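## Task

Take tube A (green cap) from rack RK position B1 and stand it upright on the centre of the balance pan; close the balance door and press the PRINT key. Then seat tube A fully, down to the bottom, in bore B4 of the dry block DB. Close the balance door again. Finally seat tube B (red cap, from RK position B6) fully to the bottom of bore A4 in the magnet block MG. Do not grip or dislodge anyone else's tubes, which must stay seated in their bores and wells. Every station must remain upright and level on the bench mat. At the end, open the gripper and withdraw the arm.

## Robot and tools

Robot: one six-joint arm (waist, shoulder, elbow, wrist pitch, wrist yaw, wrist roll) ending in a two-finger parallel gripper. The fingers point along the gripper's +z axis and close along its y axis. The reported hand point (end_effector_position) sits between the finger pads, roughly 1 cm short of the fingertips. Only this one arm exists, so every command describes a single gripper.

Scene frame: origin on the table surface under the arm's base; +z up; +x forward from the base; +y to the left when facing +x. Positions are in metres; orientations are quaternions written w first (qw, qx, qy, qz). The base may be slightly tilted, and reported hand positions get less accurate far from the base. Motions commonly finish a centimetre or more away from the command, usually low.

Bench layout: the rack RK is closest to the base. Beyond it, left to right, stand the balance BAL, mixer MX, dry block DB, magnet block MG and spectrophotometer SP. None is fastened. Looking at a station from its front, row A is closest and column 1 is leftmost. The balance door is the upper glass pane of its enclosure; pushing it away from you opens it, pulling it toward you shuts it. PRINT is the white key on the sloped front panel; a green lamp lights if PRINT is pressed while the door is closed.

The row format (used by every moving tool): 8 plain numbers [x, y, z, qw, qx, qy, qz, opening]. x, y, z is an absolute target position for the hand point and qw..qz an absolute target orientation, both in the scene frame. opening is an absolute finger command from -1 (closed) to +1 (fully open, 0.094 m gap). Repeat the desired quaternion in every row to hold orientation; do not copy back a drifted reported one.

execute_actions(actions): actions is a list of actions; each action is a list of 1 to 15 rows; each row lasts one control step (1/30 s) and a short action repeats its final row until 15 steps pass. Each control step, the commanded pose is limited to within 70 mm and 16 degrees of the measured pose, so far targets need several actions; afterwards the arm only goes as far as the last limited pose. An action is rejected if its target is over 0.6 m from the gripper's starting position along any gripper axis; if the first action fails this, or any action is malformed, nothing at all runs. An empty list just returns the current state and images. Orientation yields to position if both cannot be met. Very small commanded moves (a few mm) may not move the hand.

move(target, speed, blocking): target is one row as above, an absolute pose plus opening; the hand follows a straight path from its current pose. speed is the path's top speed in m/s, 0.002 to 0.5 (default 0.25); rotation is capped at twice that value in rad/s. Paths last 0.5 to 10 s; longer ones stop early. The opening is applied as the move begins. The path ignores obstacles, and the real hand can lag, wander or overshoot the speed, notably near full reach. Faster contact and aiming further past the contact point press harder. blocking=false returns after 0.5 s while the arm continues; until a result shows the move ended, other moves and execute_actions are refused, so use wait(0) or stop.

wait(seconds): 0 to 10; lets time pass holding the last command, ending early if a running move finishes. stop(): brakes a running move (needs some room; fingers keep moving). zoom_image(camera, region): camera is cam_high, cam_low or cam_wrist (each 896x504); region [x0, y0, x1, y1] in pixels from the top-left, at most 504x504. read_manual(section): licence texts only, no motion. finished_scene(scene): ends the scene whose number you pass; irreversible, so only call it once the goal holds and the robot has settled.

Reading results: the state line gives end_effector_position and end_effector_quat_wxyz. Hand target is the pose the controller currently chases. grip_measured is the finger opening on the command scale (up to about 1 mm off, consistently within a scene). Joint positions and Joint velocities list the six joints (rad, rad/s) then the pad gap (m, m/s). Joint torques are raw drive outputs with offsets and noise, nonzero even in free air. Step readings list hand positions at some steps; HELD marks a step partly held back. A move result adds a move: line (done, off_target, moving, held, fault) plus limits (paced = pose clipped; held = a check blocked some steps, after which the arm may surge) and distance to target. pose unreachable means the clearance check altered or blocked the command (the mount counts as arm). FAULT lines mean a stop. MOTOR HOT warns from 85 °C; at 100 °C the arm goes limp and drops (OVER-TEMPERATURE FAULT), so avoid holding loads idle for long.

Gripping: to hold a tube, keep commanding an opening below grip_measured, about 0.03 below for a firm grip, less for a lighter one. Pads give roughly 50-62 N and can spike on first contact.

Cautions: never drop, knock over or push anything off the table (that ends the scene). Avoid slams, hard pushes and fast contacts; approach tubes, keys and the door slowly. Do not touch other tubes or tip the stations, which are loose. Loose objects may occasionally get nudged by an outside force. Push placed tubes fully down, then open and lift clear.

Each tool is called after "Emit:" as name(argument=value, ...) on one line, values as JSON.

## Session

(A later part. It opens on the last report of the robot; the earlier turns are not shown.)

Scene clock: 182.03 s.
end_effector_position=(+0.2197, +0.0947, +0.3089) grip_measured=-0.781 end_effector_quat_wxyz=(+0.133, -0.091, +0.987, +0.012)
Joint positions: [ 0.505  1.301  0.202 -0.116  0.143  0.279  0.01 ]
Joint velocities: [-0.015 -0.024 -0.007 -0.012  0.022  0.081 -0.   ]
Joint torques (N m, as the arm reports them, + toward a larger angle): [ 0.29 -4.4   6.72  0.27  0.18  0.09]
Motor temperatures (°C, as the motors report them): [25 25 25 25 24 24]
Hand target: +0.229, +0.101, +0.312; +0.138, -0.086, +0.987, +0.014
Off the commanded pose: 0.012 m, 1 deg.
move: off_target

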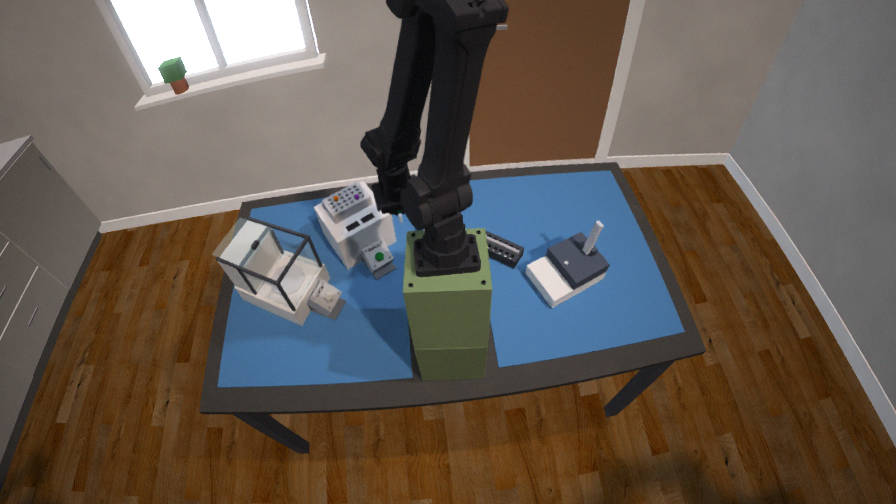

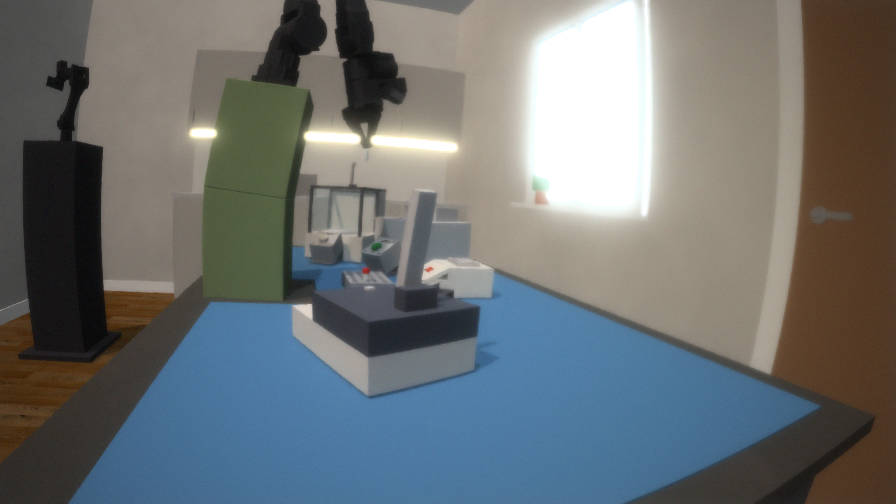

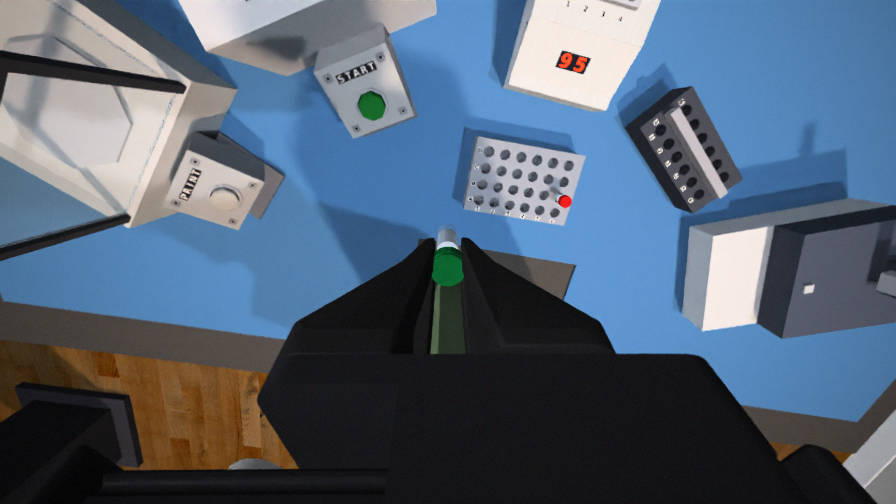

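Emit:
move(target=[0.225,0.47,0.31,0.1185,-0.5173,0.8441,0.0726,-0.80], speed=0.2)

Emit:
move(target=[0.221,0.460,0.19,0.1185,-0.5173,0.8441,0.0726,-0.80], speed=0.08)

Emit:
zoom_image(camera="cam_low", region=[290,140,410,260])

Emit:
zoom_image(camera="cam_high", region=[190,170,360,330])

Scene clock: 205.73 s.
end_effector_position=(+0.2247, +0.4630, +0.3193) grip_measured=-0.781 end_effector_quat_wxyz=(+0.123, -0.506, +0.850, +0.079)
Joint positions: [ 1.158  1.85   0.976 -0.363  0.116  0.035  0.01 ]
Joint velocities: [-0.015  0.005  0.012 -0.007 -0.022 -0.037  0.   ]
Joint torques (N m, as the arm reports them, + toward a larger angle): [  1.2  -12.31   9.56   0.36  -0.14  -0.21]
Motor temperatures (°C, as the motors report them): [25 25 25 25 24 24]
Hand target: +0.224, +0.471, +0.312; +0.117, -0.517, +0.845, +0.076
Off the commanded pose: 0.012 m, 2 deg.
move: off_target

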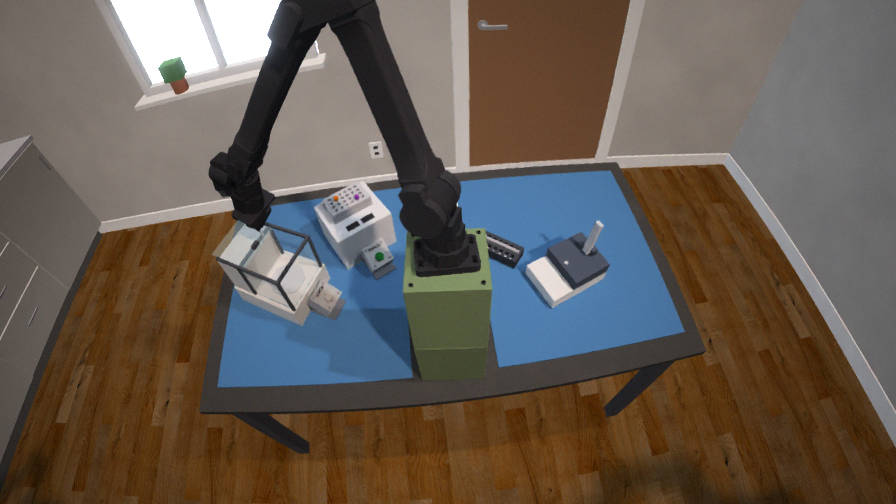

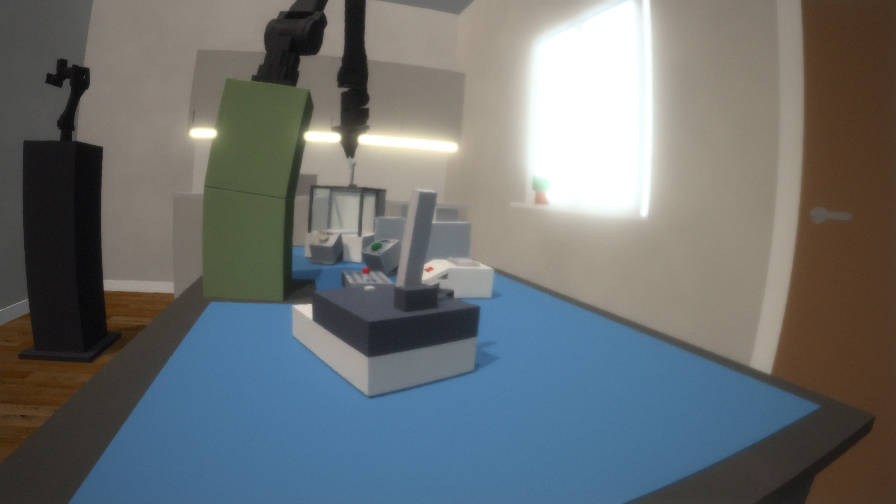

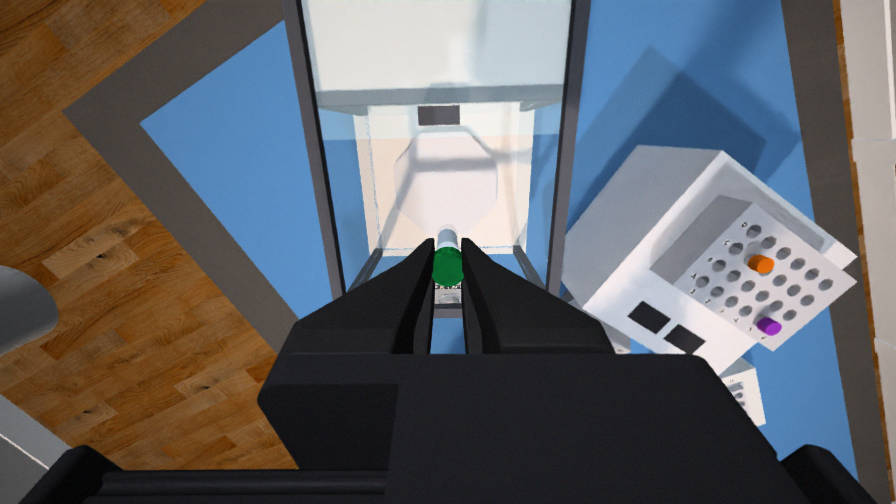

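Scene clock: 207.73 s.
end_effector_position=(+0.2138, +0.4543, +0.1976) grip_measured=-0.781 end_effector_quat_wxyz=(+0.115, -0.516, +0.846, +0.070)
Joint positions: [ 1.144  2.139  0.976 -0.097  0.114  0.002  0.01 ]
Joint velocities: [-0.015 -0.015  0.012 -0.007  0.022 -0.081 -0.   ]
Joint torques (N m, as the arm reports them, + toward a larger angle): [  0.25 -13.     6.72   1.29  -0.15  -0.19]
Motor temperatures (°C, as the motors report them): [25 25 25 25 24 24]
Hand target: +0.221, +0.460, +0.190; +0.119, -0.517, +0.844, +0.073
Off the commanded pose: 0.012 m, 1 deg.
move: off_target

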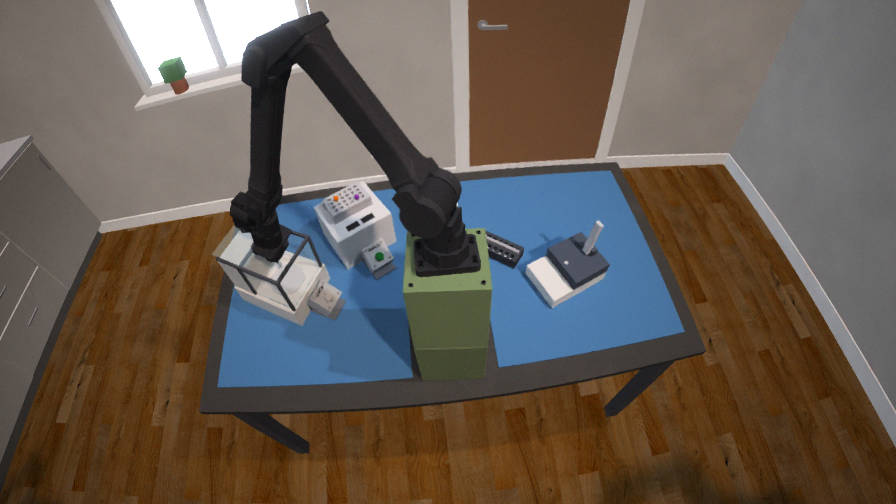

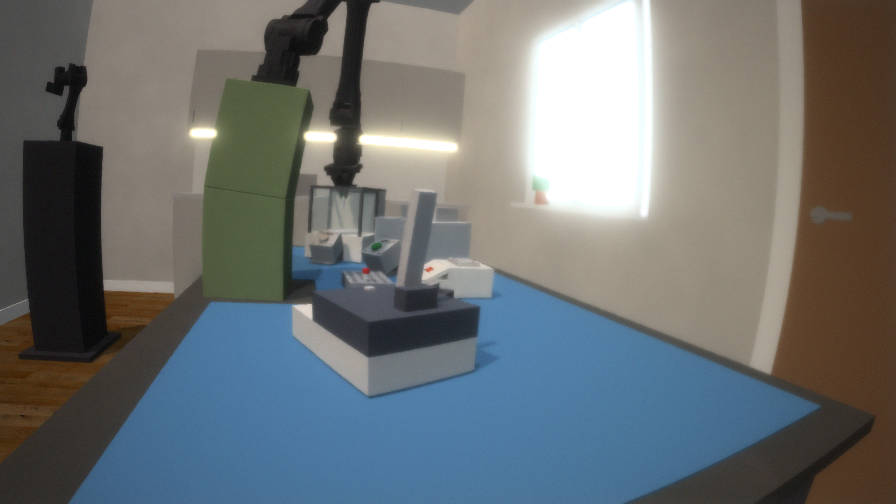

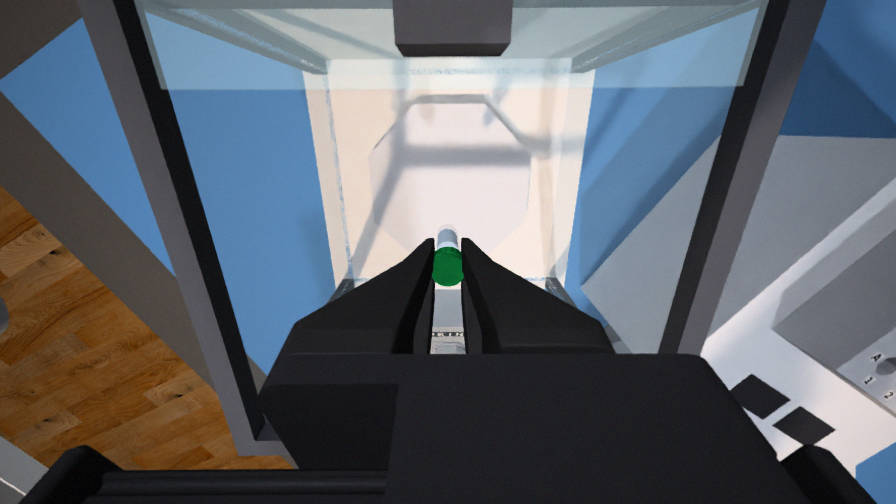

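Region (290, 140, 410, 260) of cam_low's 896x504 image, scaled by 4.200, with more detail than that image has.

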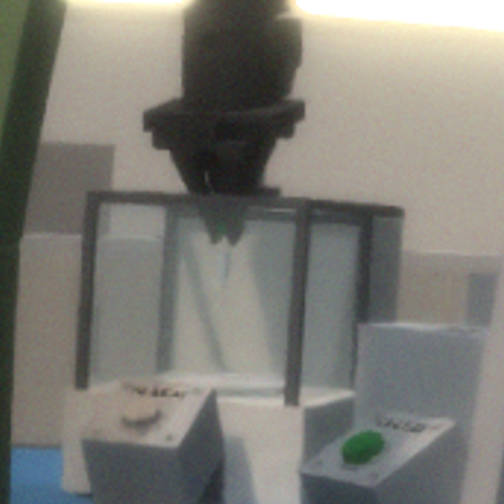

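Region (190, 170, 360, 330) of cam_high's 896x504 image, scaled by 2.965, with more detail than that image has; it fills the top 474 rows of this view, and the rest is white.

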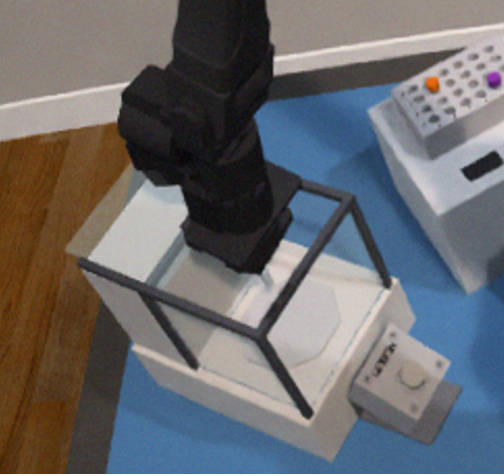

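Emit:
move(target=[0.223,0.465,0.142,0.1185,-0.5173,0.8441,0.0726,-0.80], speed=0.03)

Emit:
zoom_image(camera="cam_low", region=[290,140,410,260])

Emit:
zoom_image(camera="cam_high", region=[190,170,360,330])

Scene clock: 218.37 s.
end_effector_position=(+0.2180, +0.4631, +0.1551) grip_measured=-0.781 end_effector_quat_wxyz=(+0.119, -0.516, +0.845, +0.072)
Joint positions: [ 1.134  2.26   1.032 -0.022  0.111 -0.007  0.01 ]
Joint velocities: [ 0.005 -0.015 -0.012  0.002  0.037  0.066 -0.002]
Joint torques (N m, as the arm reports them, + toward a larger angle): [  0.36 -13.21   5.83   1.35  -0.16  -0.19]
Motor temperatures (°C, as the motors report them): [25 25 25 25 24 24]
Hand target: +0.223, +0.465, +0.143; +0.119, -0.517, +0.844, +0.073
Off the commanded pose: 0.014 m, 0 deg.
move: off_target

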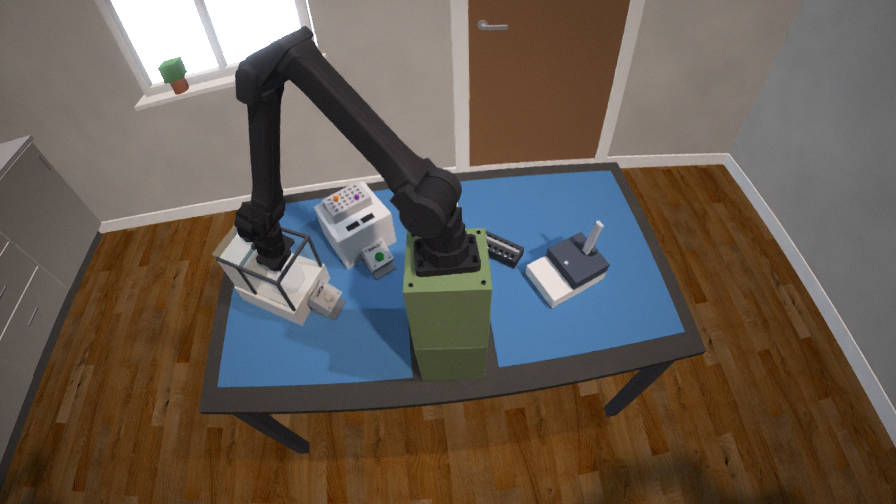

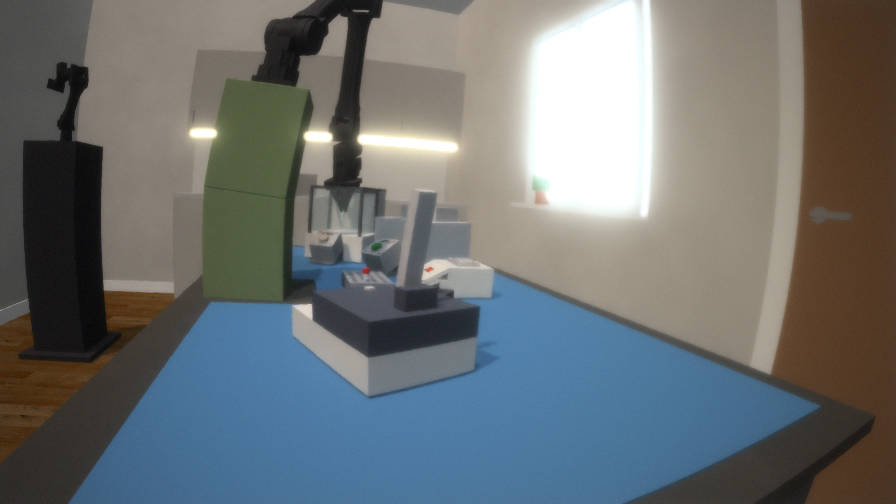

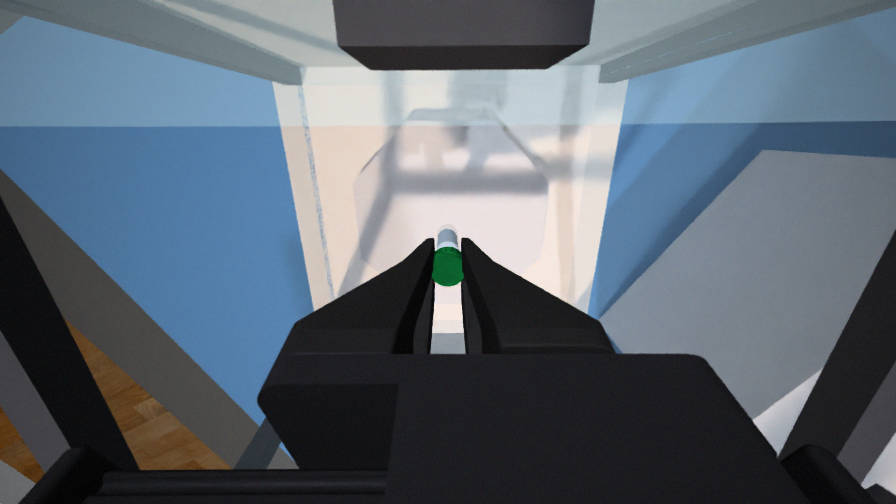

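Region (290, 140, 410, 260) of cam_low's 896x504 image, scaled by 4.200, with more detail than that image has.

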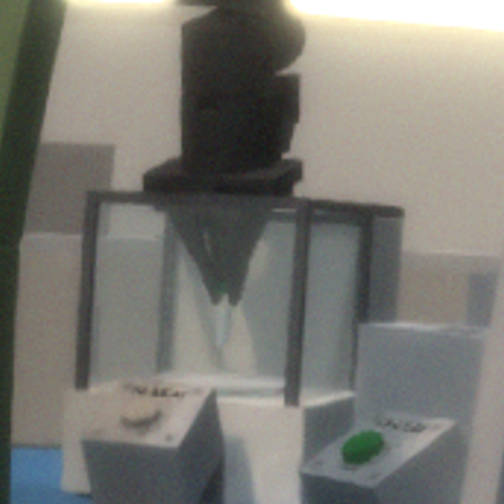

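Region (190, 170, 360, 330) of cam_high's 896x504 image, scaled by 2.965, with more detail than that image has; it fills the top 474 rows of this view, and the rest is white.

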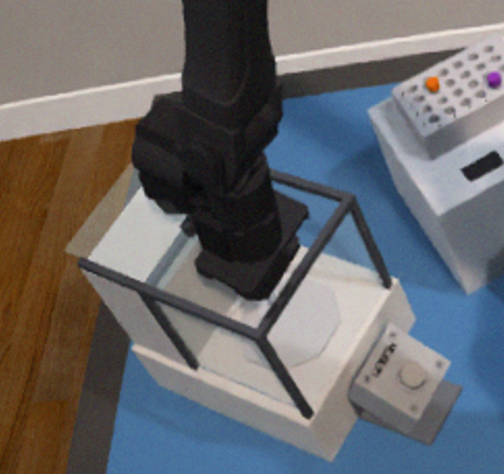

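Emit:
execute_actions(actions=[[[0.2225,0.464,0.141,0.1185,-0.5173,0.8441,0.0726,-0.80],[0.222,0.463,0.140,0.1185,-0.5173,0.8441,0.0726,-0.80],[0.2215,0.462,0.139,0.1185,-0.5173,0.8441,0.0726,-0.80],[0.221,0.461,0.138,0.1185,-0.5173,0.8441,0.0726,-0.80],[0.221,0.461,0.137,0.1185,-0.5173,0.8441,0.0726,-0.80],[0.221,0.461,0.136,0.1185,-0.5173,0.8441,0.0726,-0.80],[0.221,0.461,0.135,0.1185,-0.5173,0.8441,0.0726,-0.80],[0.221,0.461,0.134,0.1185,-0.5173,0.8441,0.0726,-0.80],[0.221,0.461,0.133,0.1185,-0.5173,0.8441,0.0726,-0.80],[0.221,0.461,0.132,0.1185,-0.5173,0.8441,0.0726,-0.80],[0.221,0.461,0.131,0.1185,-0.5173,0.8441,0.0726,-0.80],[0.221,0.461,0.130,0.1185,-0.5173,0.8441,0.0726,-0.80],[0.221,0.461,0.129,0.1185,-0.5173,0.8441,0.0726,-0.80],[0.221,0.461,0.128,0.1185,-0.5173,0.8441,0.0726,-0.80],[0.221,0.461,0.127,0.1185,-0.5173,0.8441,0.0726,-0.80]],[[0.221,0.461,0.126,0.1185,-0.5173,0.8441,0.0726,-0.80],[0.221,0.461,0.125,0.1185,-0.5173,0.8441,0.0726,-0.80],[0.221,0.461,0.124,0.1185,-0.5173,0.8441,0.0726,-0.80]],[[0.221,0.461,0.122,0.1185,-0.5173,0.8441,0.0726,-0.80]],[[0.221,0.461,0.120,0.1185,-0.5173,0.8441,0.0726,-0.80]],[[0.221,0.461,0.118,0.1185,-0.5173,0.8441,0.0726,-0.80]]])

Emit:
zoom_image(camera="cam_low", region=[290,140,410,260])

Scene clock: 238.57 s.
end_effector_position=(+0.2168, +0.4612, +0.1324) grip_measured=-0.781 end_effector_quat_wxyz=(+0.120, -0.516, +0.845, +0.073)
Joint positions: [ 1.129  2.318  1.046  0.027  0.109 -0.013  0.01 ]
Joint velocities: [-0.015  0.015 -0.017 -0.002 -0.066  0.037 -0.   ]
Joint torques (N m, as the arm reports them, + toward a larger angle): [  0.31 -13.53   5.22   1.34  -0.16  -0.18]
Motor temperatures (°C, as the motors report them): [25 26 25 25 24 24]
Hand target: +0.221, +0.461, +0.118; +0.118, -0.517, +0.844, +0.072
Off the commanded pose: 0.015 m, 0 deg.
Step readings (end_effector_position; steps 1 to 15: 1st action; 16 to 30: 2nd action; 31 to 45: 3rd action; 46 to 60: 4th action; 61 to 75: 5th action):
0: (+0.2180, +0.4631, +0.1551)
1: (+0.2181, +0.4633, +0.1551)
2: (+0.2181, +0.4636, +0.1551)
4: (+0.2187, +0.4648, +0.1552)
8: (+0.2189, +0.4653, +0.1531)
15: (+0.2163, +0.4604, +0.1433)
16: (+0.2160, +0.4596, +0.1418)
17: (+0.2156, +0.4589, +0.1404)
19: (+0.2150, +0.4579, +0.1378)
23: (+0.2154, +0.4582, +0.1359)
30: (+0.2165, +0.4603, +0.1365)
31: (+0.2166, +0.4604, +0.1366)
32: (+0.2166, +0.4605, +0.1365)
34: (+0.2167, +0.4607, +0.1365)
38: (+0.2167, +0.4608, +0.1366)
45: (+0.2167, +0.4608, +0.1366)
46: (+0.2166, +0.4608, +0.1364)
47: (+0.2167, +0.4610, +0.1362)
49: (+0.2168, +0.4613, +0.1354)
53: (+0.2166, +0.4609, +0.1342)
60: (+0.2166, +0.4609, +0.1342)
61: (+0.2166, +0.4609, +0.1340)
62: (+0.2168, +0.4612, +0.1340)
64: (+0.2167, +0.4613, +0.1333)
68: (+0.2168, +0.4612, +0.1324)
75: end_effector_position above

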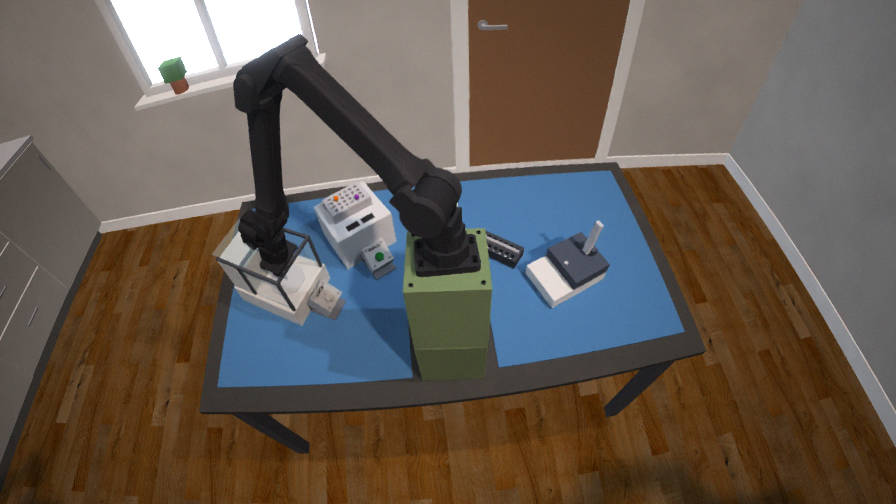

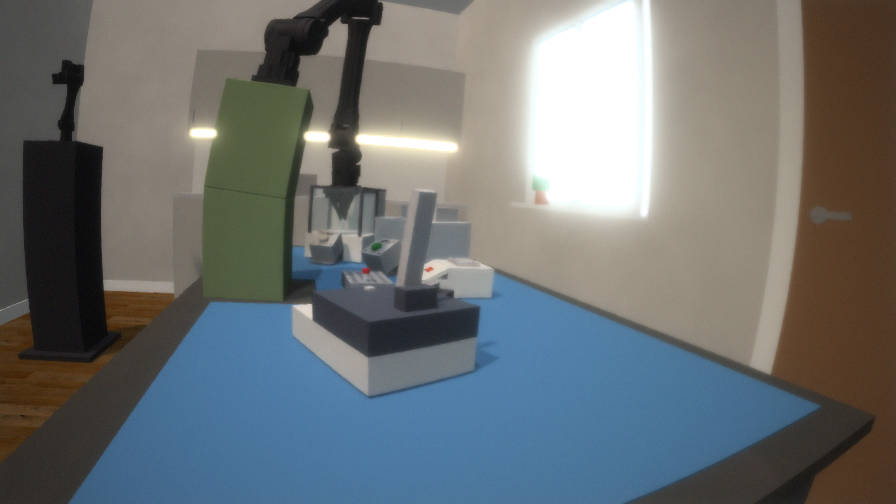

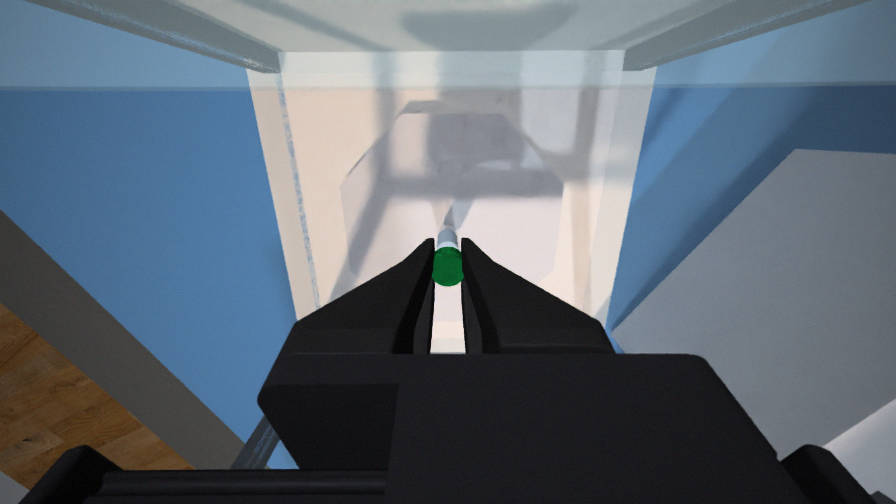

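Region (290, 140, 410, 260) of cam_low's 896x504 image, scaled by 4.200, with more detail than that image has.

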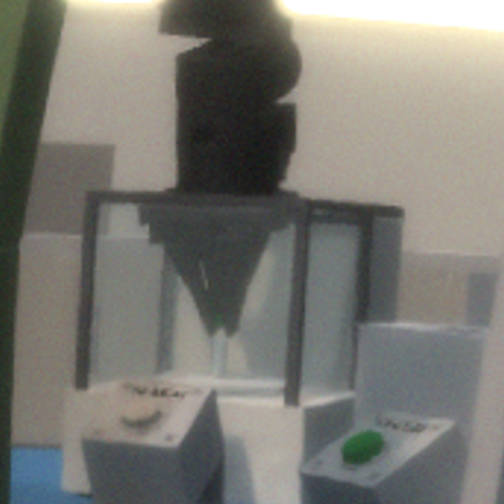

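Shadows nearly meet. A few more mm.

Emit:
execute_actions(actions=[[[0.221,0.461,0.116,0.1185,-0.5173,0.8441,0.0726,-0.80]],[[0.221,0.461,0.114,0.1185,-0.5173,0.8441,0.0726,-0.80]]])

Scene clock: 243.10 s.
end_effector_position=(+0.2179, +0.4637, +0.1320) grip_measured=-0.781 end_effector_quat_wxyz=(+0.123, -0.515, +0.845, +0.075)
Joint positions: [ 1.129  2.321  1.05   0.033  0.109 -0.014  0.01 ]
Joint velocities: [-0.034 -0.005  0.012 -0.002 -0.066  0.022 -0.   ]
Joint torques (N m, as the arm reports them, + toward a larger angle): [  0.24 -12.87   5.23   1.36  -0.16  -0.18]
Motor temperatures (°C, as the motors report them): [25 26 25 25 24 24]
Hand target: +0.221, +0.460, +0.115; +0.118, -0.517, +0.844, +0.073
Off the commanded pose: 0.018 m, 1 deg.
Step readings (end_effector_position; steps 1 to 15: 1st action; 16 to 30: 2nd action):
0: (+0.2168, +0.4612, +0.1324)
1: (+0.2168, +0.4612, +0.1322)
2: (+0.2168, +0.4614, +0.1321)
4: (+0.2169, +0.4615, +0.1322)
8: (+0.2169, +0.4616, +0.1322)
15: (+0.2169, +0.4616, +0.1322)
16: (+0.2169, +0.4616, +0.1321)
17: (+0.2170, +0.4619, +0.1320)
19: (+0.2172, +0.4623, +0.1319)
23: (+0.2179, +0.4637, +0.1320)
30: end_effector_position above

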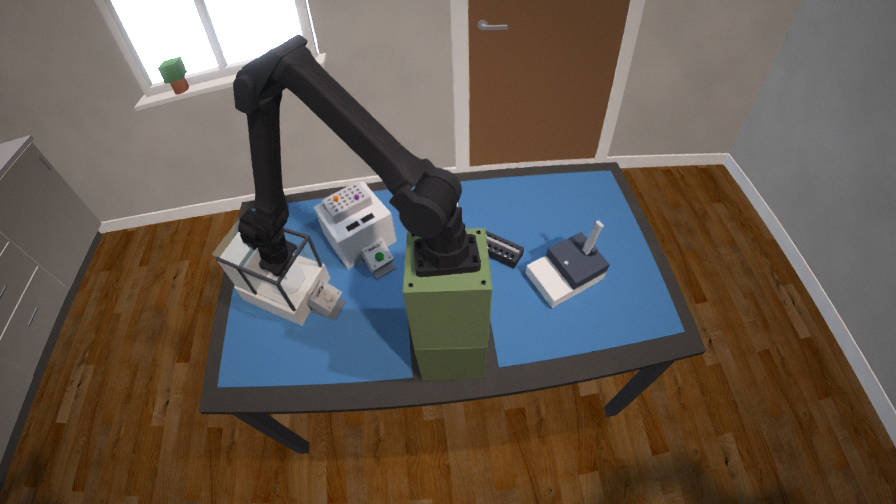

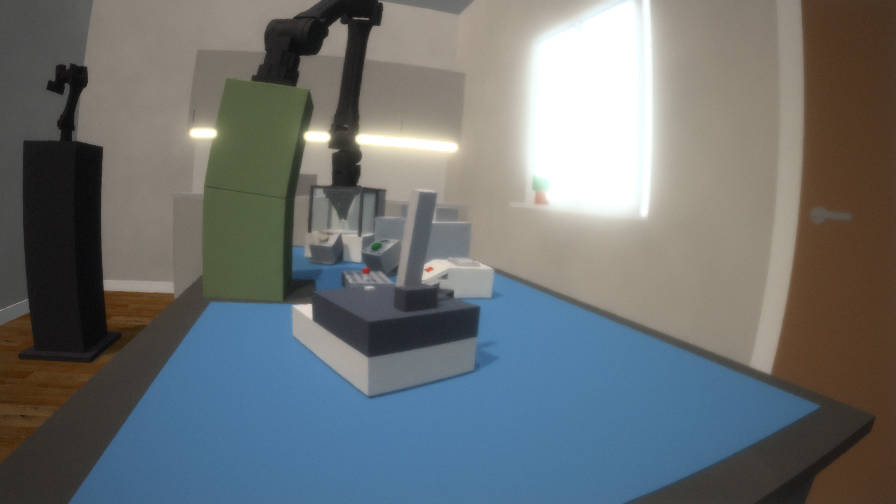

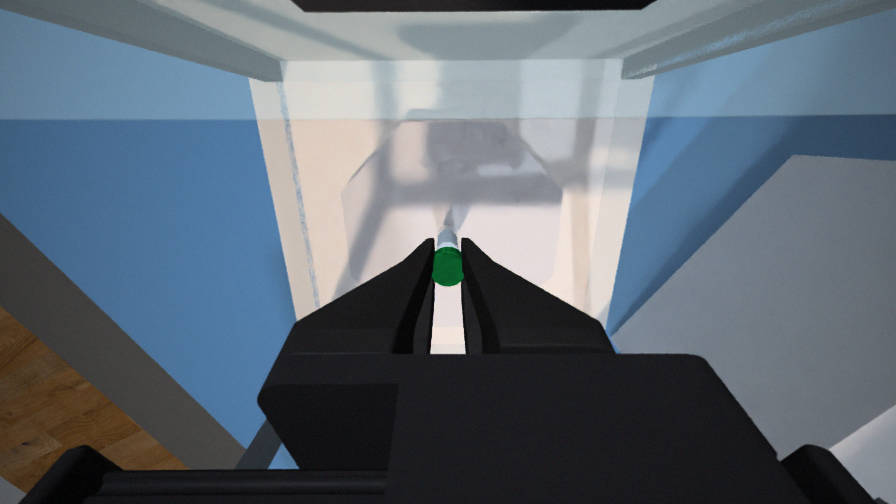

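Contact. Relieve pressure and release.

Emit:
execute_actions(actions=[[[0.221,0.461,0.120,0.1185,-0.5173,0.8441,0.0726,-0.80],[0.221,0.461,0.120,0.1185,-0.5173,0.8441,0.0726,-0.80],[0.221,0.461,0.120,0.1185,-0.5173,0.8441,0.0726,-0.80],[0.221,0.461,0.120,0.1185,-0.5173,0.8441,0.0726,-0.77],[0.221,0.461,0.120,0.1185,-0.5173,0.8441,0.0726,-0.75],[0.221,0.461,0.120,0.1185,-0.5173,0.8441,0.0726,-0.73],[0.221,0.461,0.120,0.1185,-0.5173,0.8441,0.0726,-0.71],[0.221,0.461,0.120,0.1185,-0.5173,0.8441,0.0726,-0.69],[0.221,0.461,0.120,0.1185,-0.5173,0.8441,0.0726,-0.65],[0.221,0.461,0.120,0.1185,-0.5173,0.8441,0.0726,-0.6],[0.221,0.461,0.120,0.1185,-0.5173,0.8441,0.0726,-0.5]]])

Emit:
move(target=[0.216,0.458,0.27,0.1185,-0.5173,0.8441,0.0726,-0.5], speed=0.08)

Scene clock: 262.27 s.
end_effector_position=(+0.2179, +0.4637, +0.1320) grip_measured=-0.502 end_effector_quat_wxyz=(+0.123, -0.515, +0.845, +0.075)
Joint positions: [ 1.129  2.321  1.05   0.033  0.109 -0.014  0.023]
Joint velocities: [-0.015  0.005 -0.012 -0.012 -0.051 -0.022 -0.   ]
Joint torques (N m, as the arm reports them, + toward a larger angle): [  0.32 -14.02   4.71   1.01  -0.15  -0.17]
Motor temperatures (°C, as the motors report them): [25 26 25 25 24 24]
Hand target: +0.221, +0.461, +0.120; +0.119, -0.517, +0.844, +0.073
Off the commanded pose: 0.013 m, 1 deg.
Step readings (end_effector_position):
0: (+0.2179, +0.4637, +0.1320)
1: (+0.2179, +0.4637, +0.1320)
2: (+0.2179, +0.4637, +0.1320)
4: (+0.2179, +0.4637, +0.1320)
8: (+0.2179, +0.4637, +0.1320)
15: end_effector_position above

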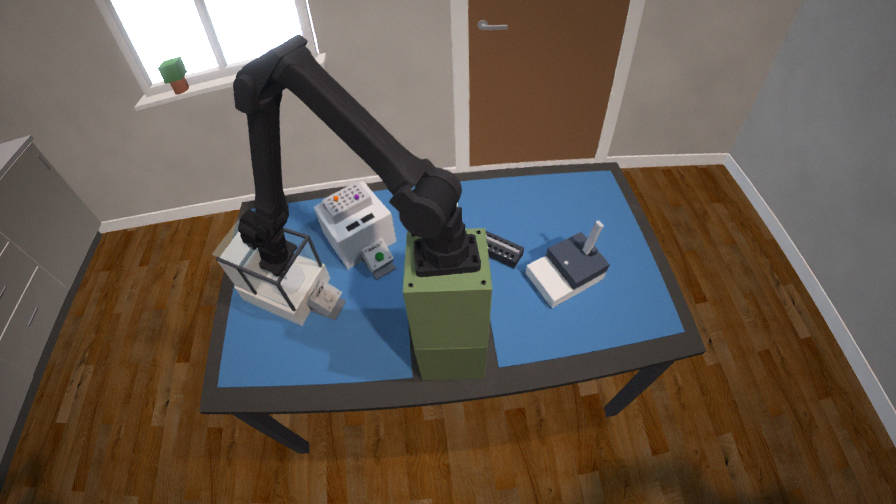

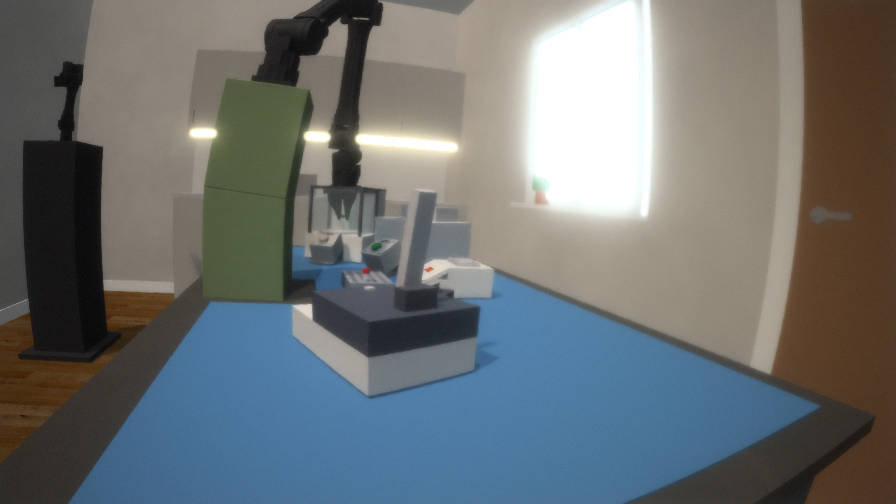

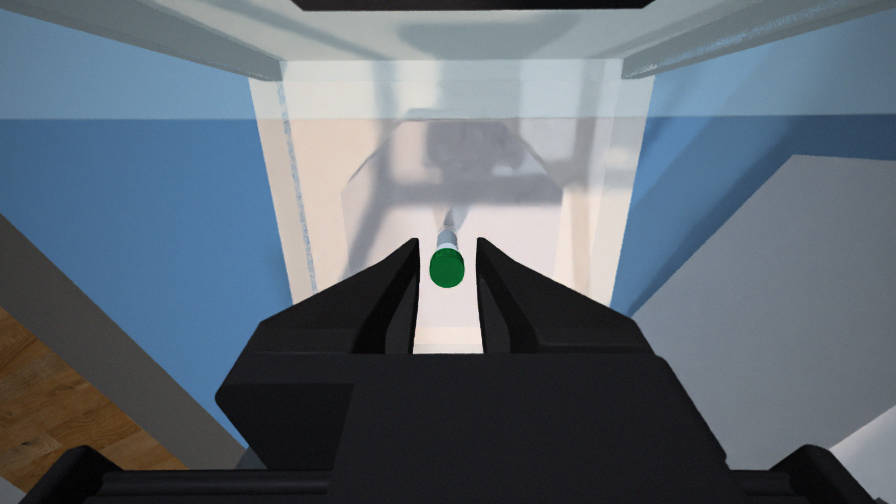

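Scene clock: 264.37 s.
end_effector_position=(+0.2209, +0.4600, +0.2674) grip_measured=-0.502 end_effector_quat_wxyz=(+0.122, -0.519, +0.843, +0.075)
Joint positions: [ 1.151  1.967  0.963 -0.24   0.114 -0.001  0.023]
Joint velocities: [ 0.005  0.015  0.007  0.002 -0.007  0.007 -0.001]
Joint torques (N m, as the arm reports them, + toward a larger angle): [  1.65 -15.58   5.03   0.3    0.11   0.07]
Motor temperatures (°C, as the motors report them): [25 26 25 25 24 24]
Hand target: +0.216, +0.457, +0.270; +0.119, -0.517, +0.844, +0.073
Off the commanded pose: 0.006 m, 1 deg.
move: done

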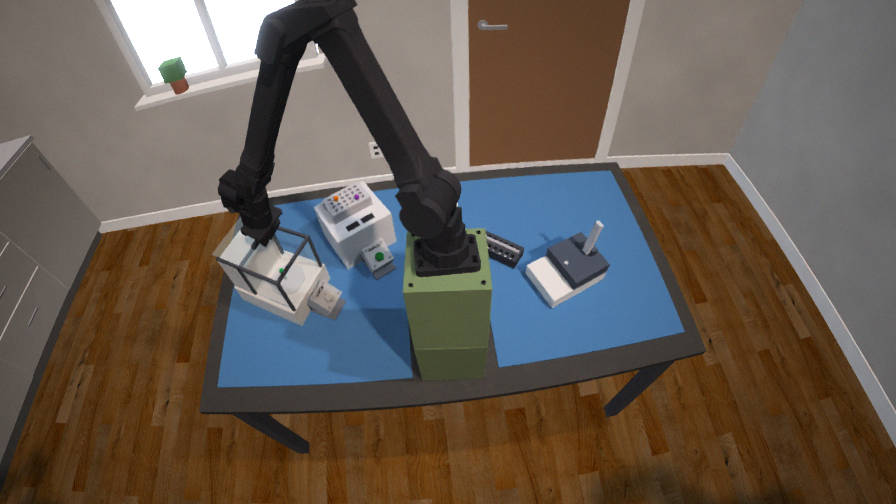

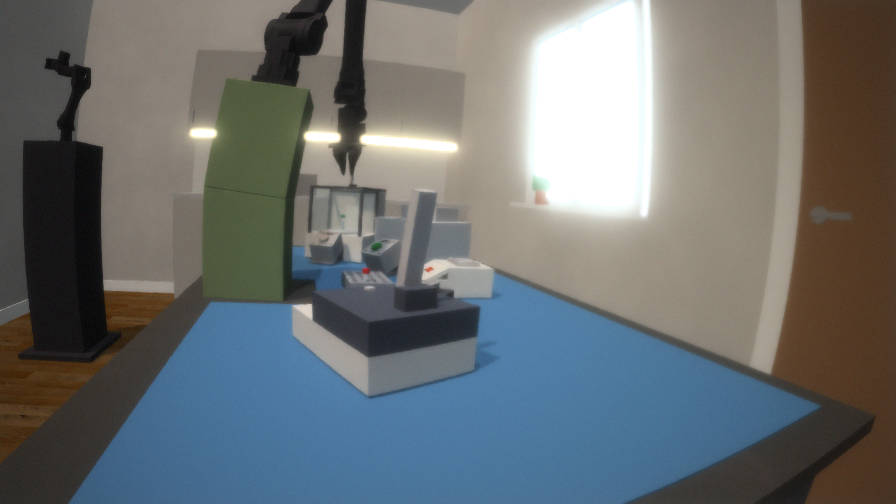

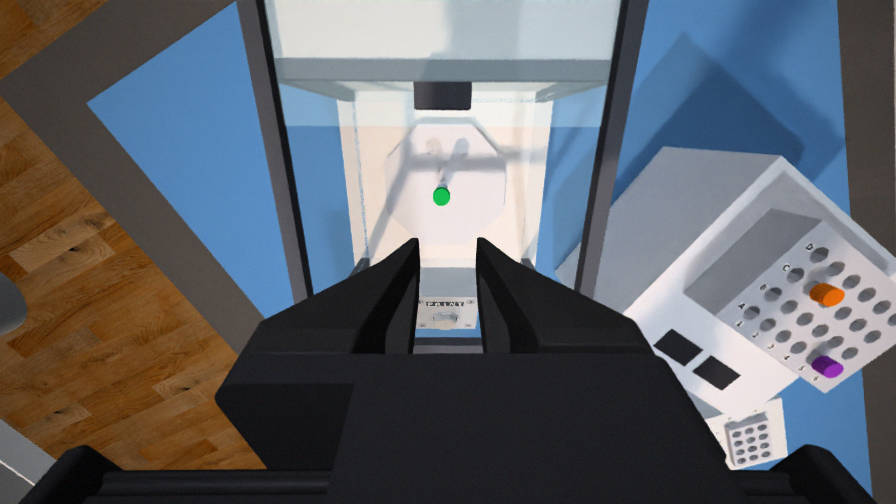

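Emit:
move(target=[0.264,0.553,0.255,0,-0.522,0.853,0,-1], speed=0.12)

Emit:
move(target=[0.259,0.543,0.217,0,-0.522,0.853,0,-1], speed=0.05)

Scene clock: 271.87 s.
end_effector_position=(+0.2614, +0.5477, +0.2694) grip_measured=-0.986 end_effector_quat_wxyz=(+0.007, -0.529, +0.848, +0.004)
Joint positions: [ 1.151  2.213  1.522 -0.825  0.112  0.019  0.001]
Joint velocities: [ 0.005  0.005 -0.007 -0.002  0.007  0.007  0.001]
Joint torques (N m, as the arm reports them, + toward a larger angle): [  1.15 -16.42  10.93  -0.2   -0.16   0.09]
Motor temperatures (°C, as the motors report them): [25 26 25 25 24 24]
Hand target: +0.264, +0.552, +0.256; -0.000, -0.522, +0.853, +0.001
Off the commanded pose: 0.016 m, 1 deg.
move: off_target

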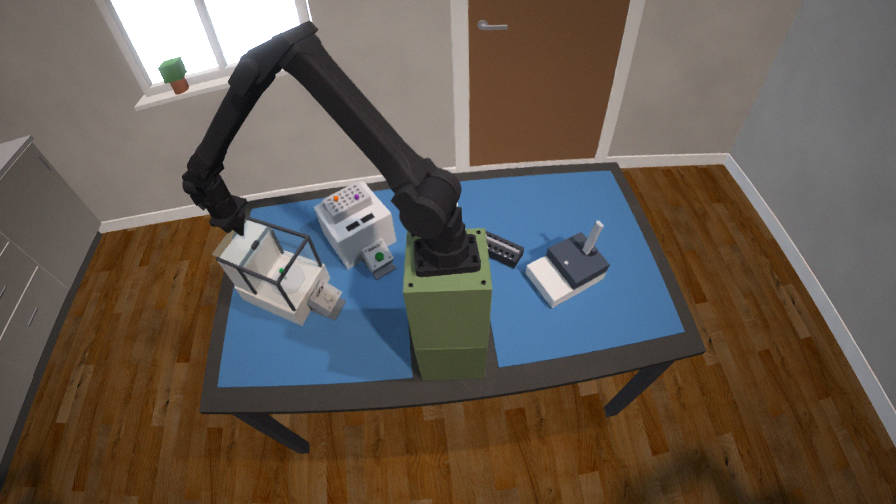

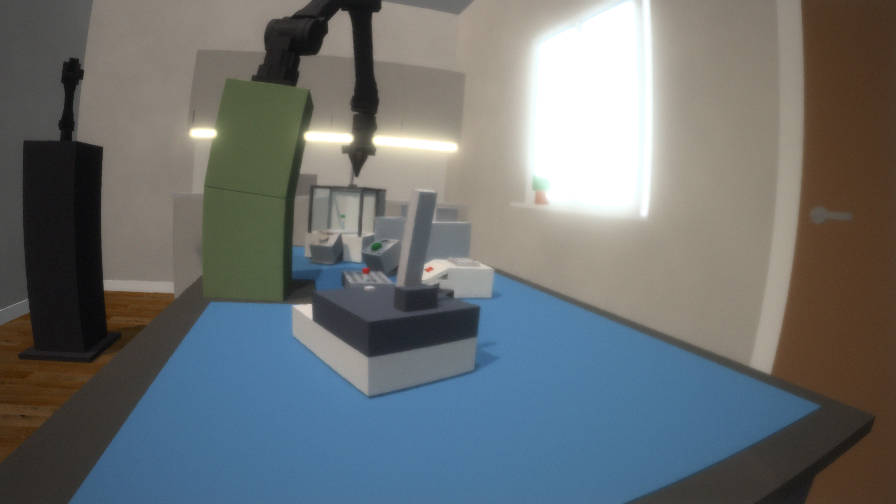

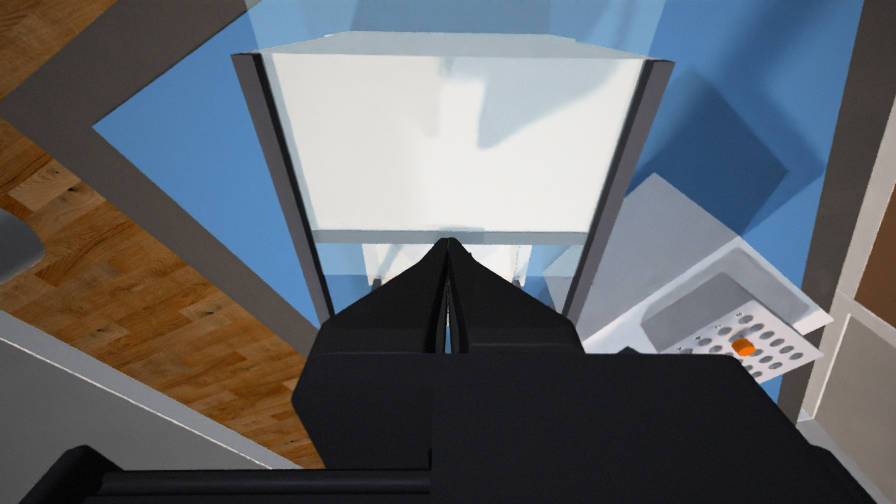

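Scene clock: 273.30 s.
end_effector_position=(+0.2585, +0.5496, +0.2382) grip_measured=-0.986 end_effector_quat_wxyz=(+0.010, -0.529, +0.849, +0.005)
Joint positions: [ 1.151  2.267  1.522 -0.764  0.112  0.019  0.001]
Joint velocities: [-0.005  0.005  0.007 -0.002 -0.037  0.037  0.   ]
Joint torques (N m, as the arm reports them, + toward a larger angle): [  0.82 -16.91   7.66   0.64  -0.1    0.04]
Motor temperatures (°C, as the motors report them): [25 26 25 25 24 24]
Hand target: +0.259, +0.543, +0.217; -0.000, -0.522, +0.853, -0.000
Off the commanded pose: 0.022 m, 2 deg.
move: off_target

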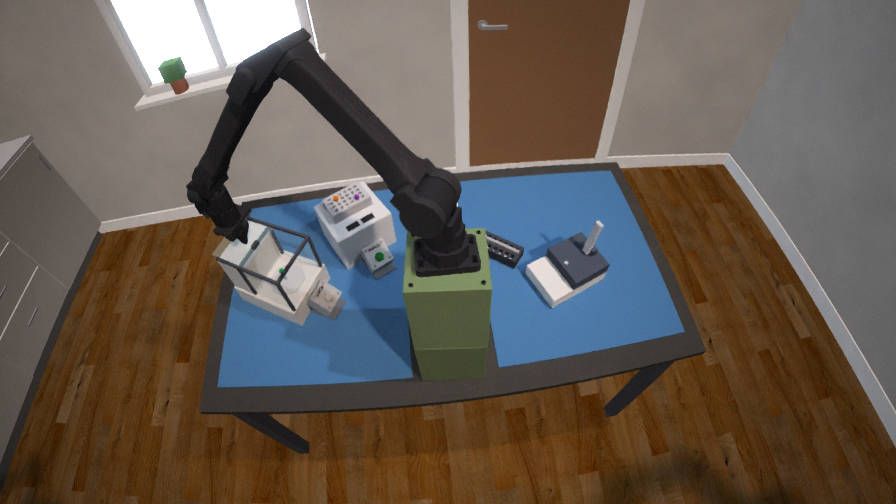

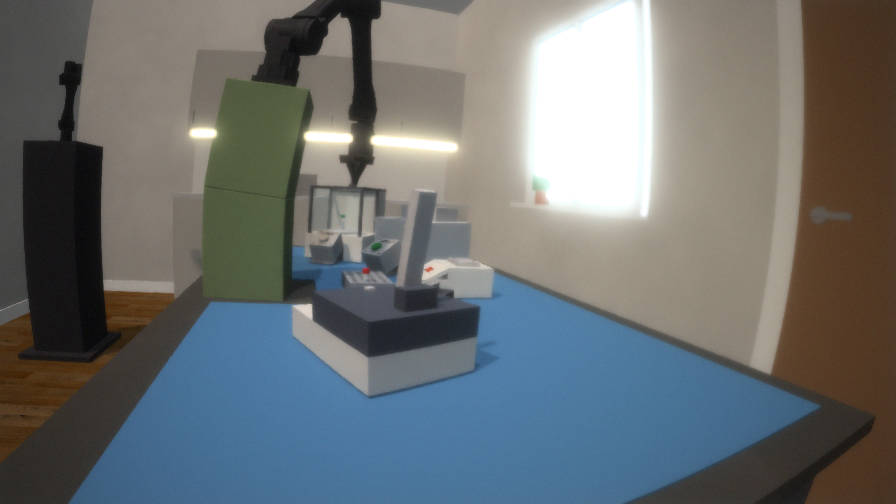

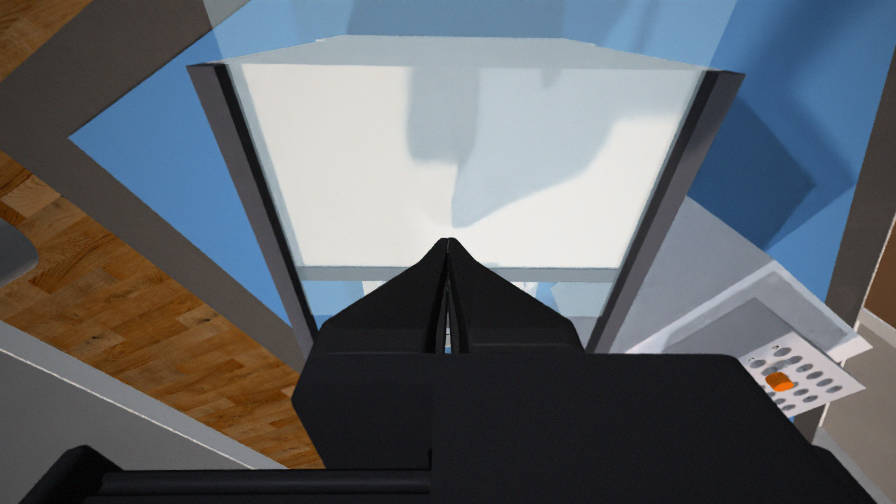

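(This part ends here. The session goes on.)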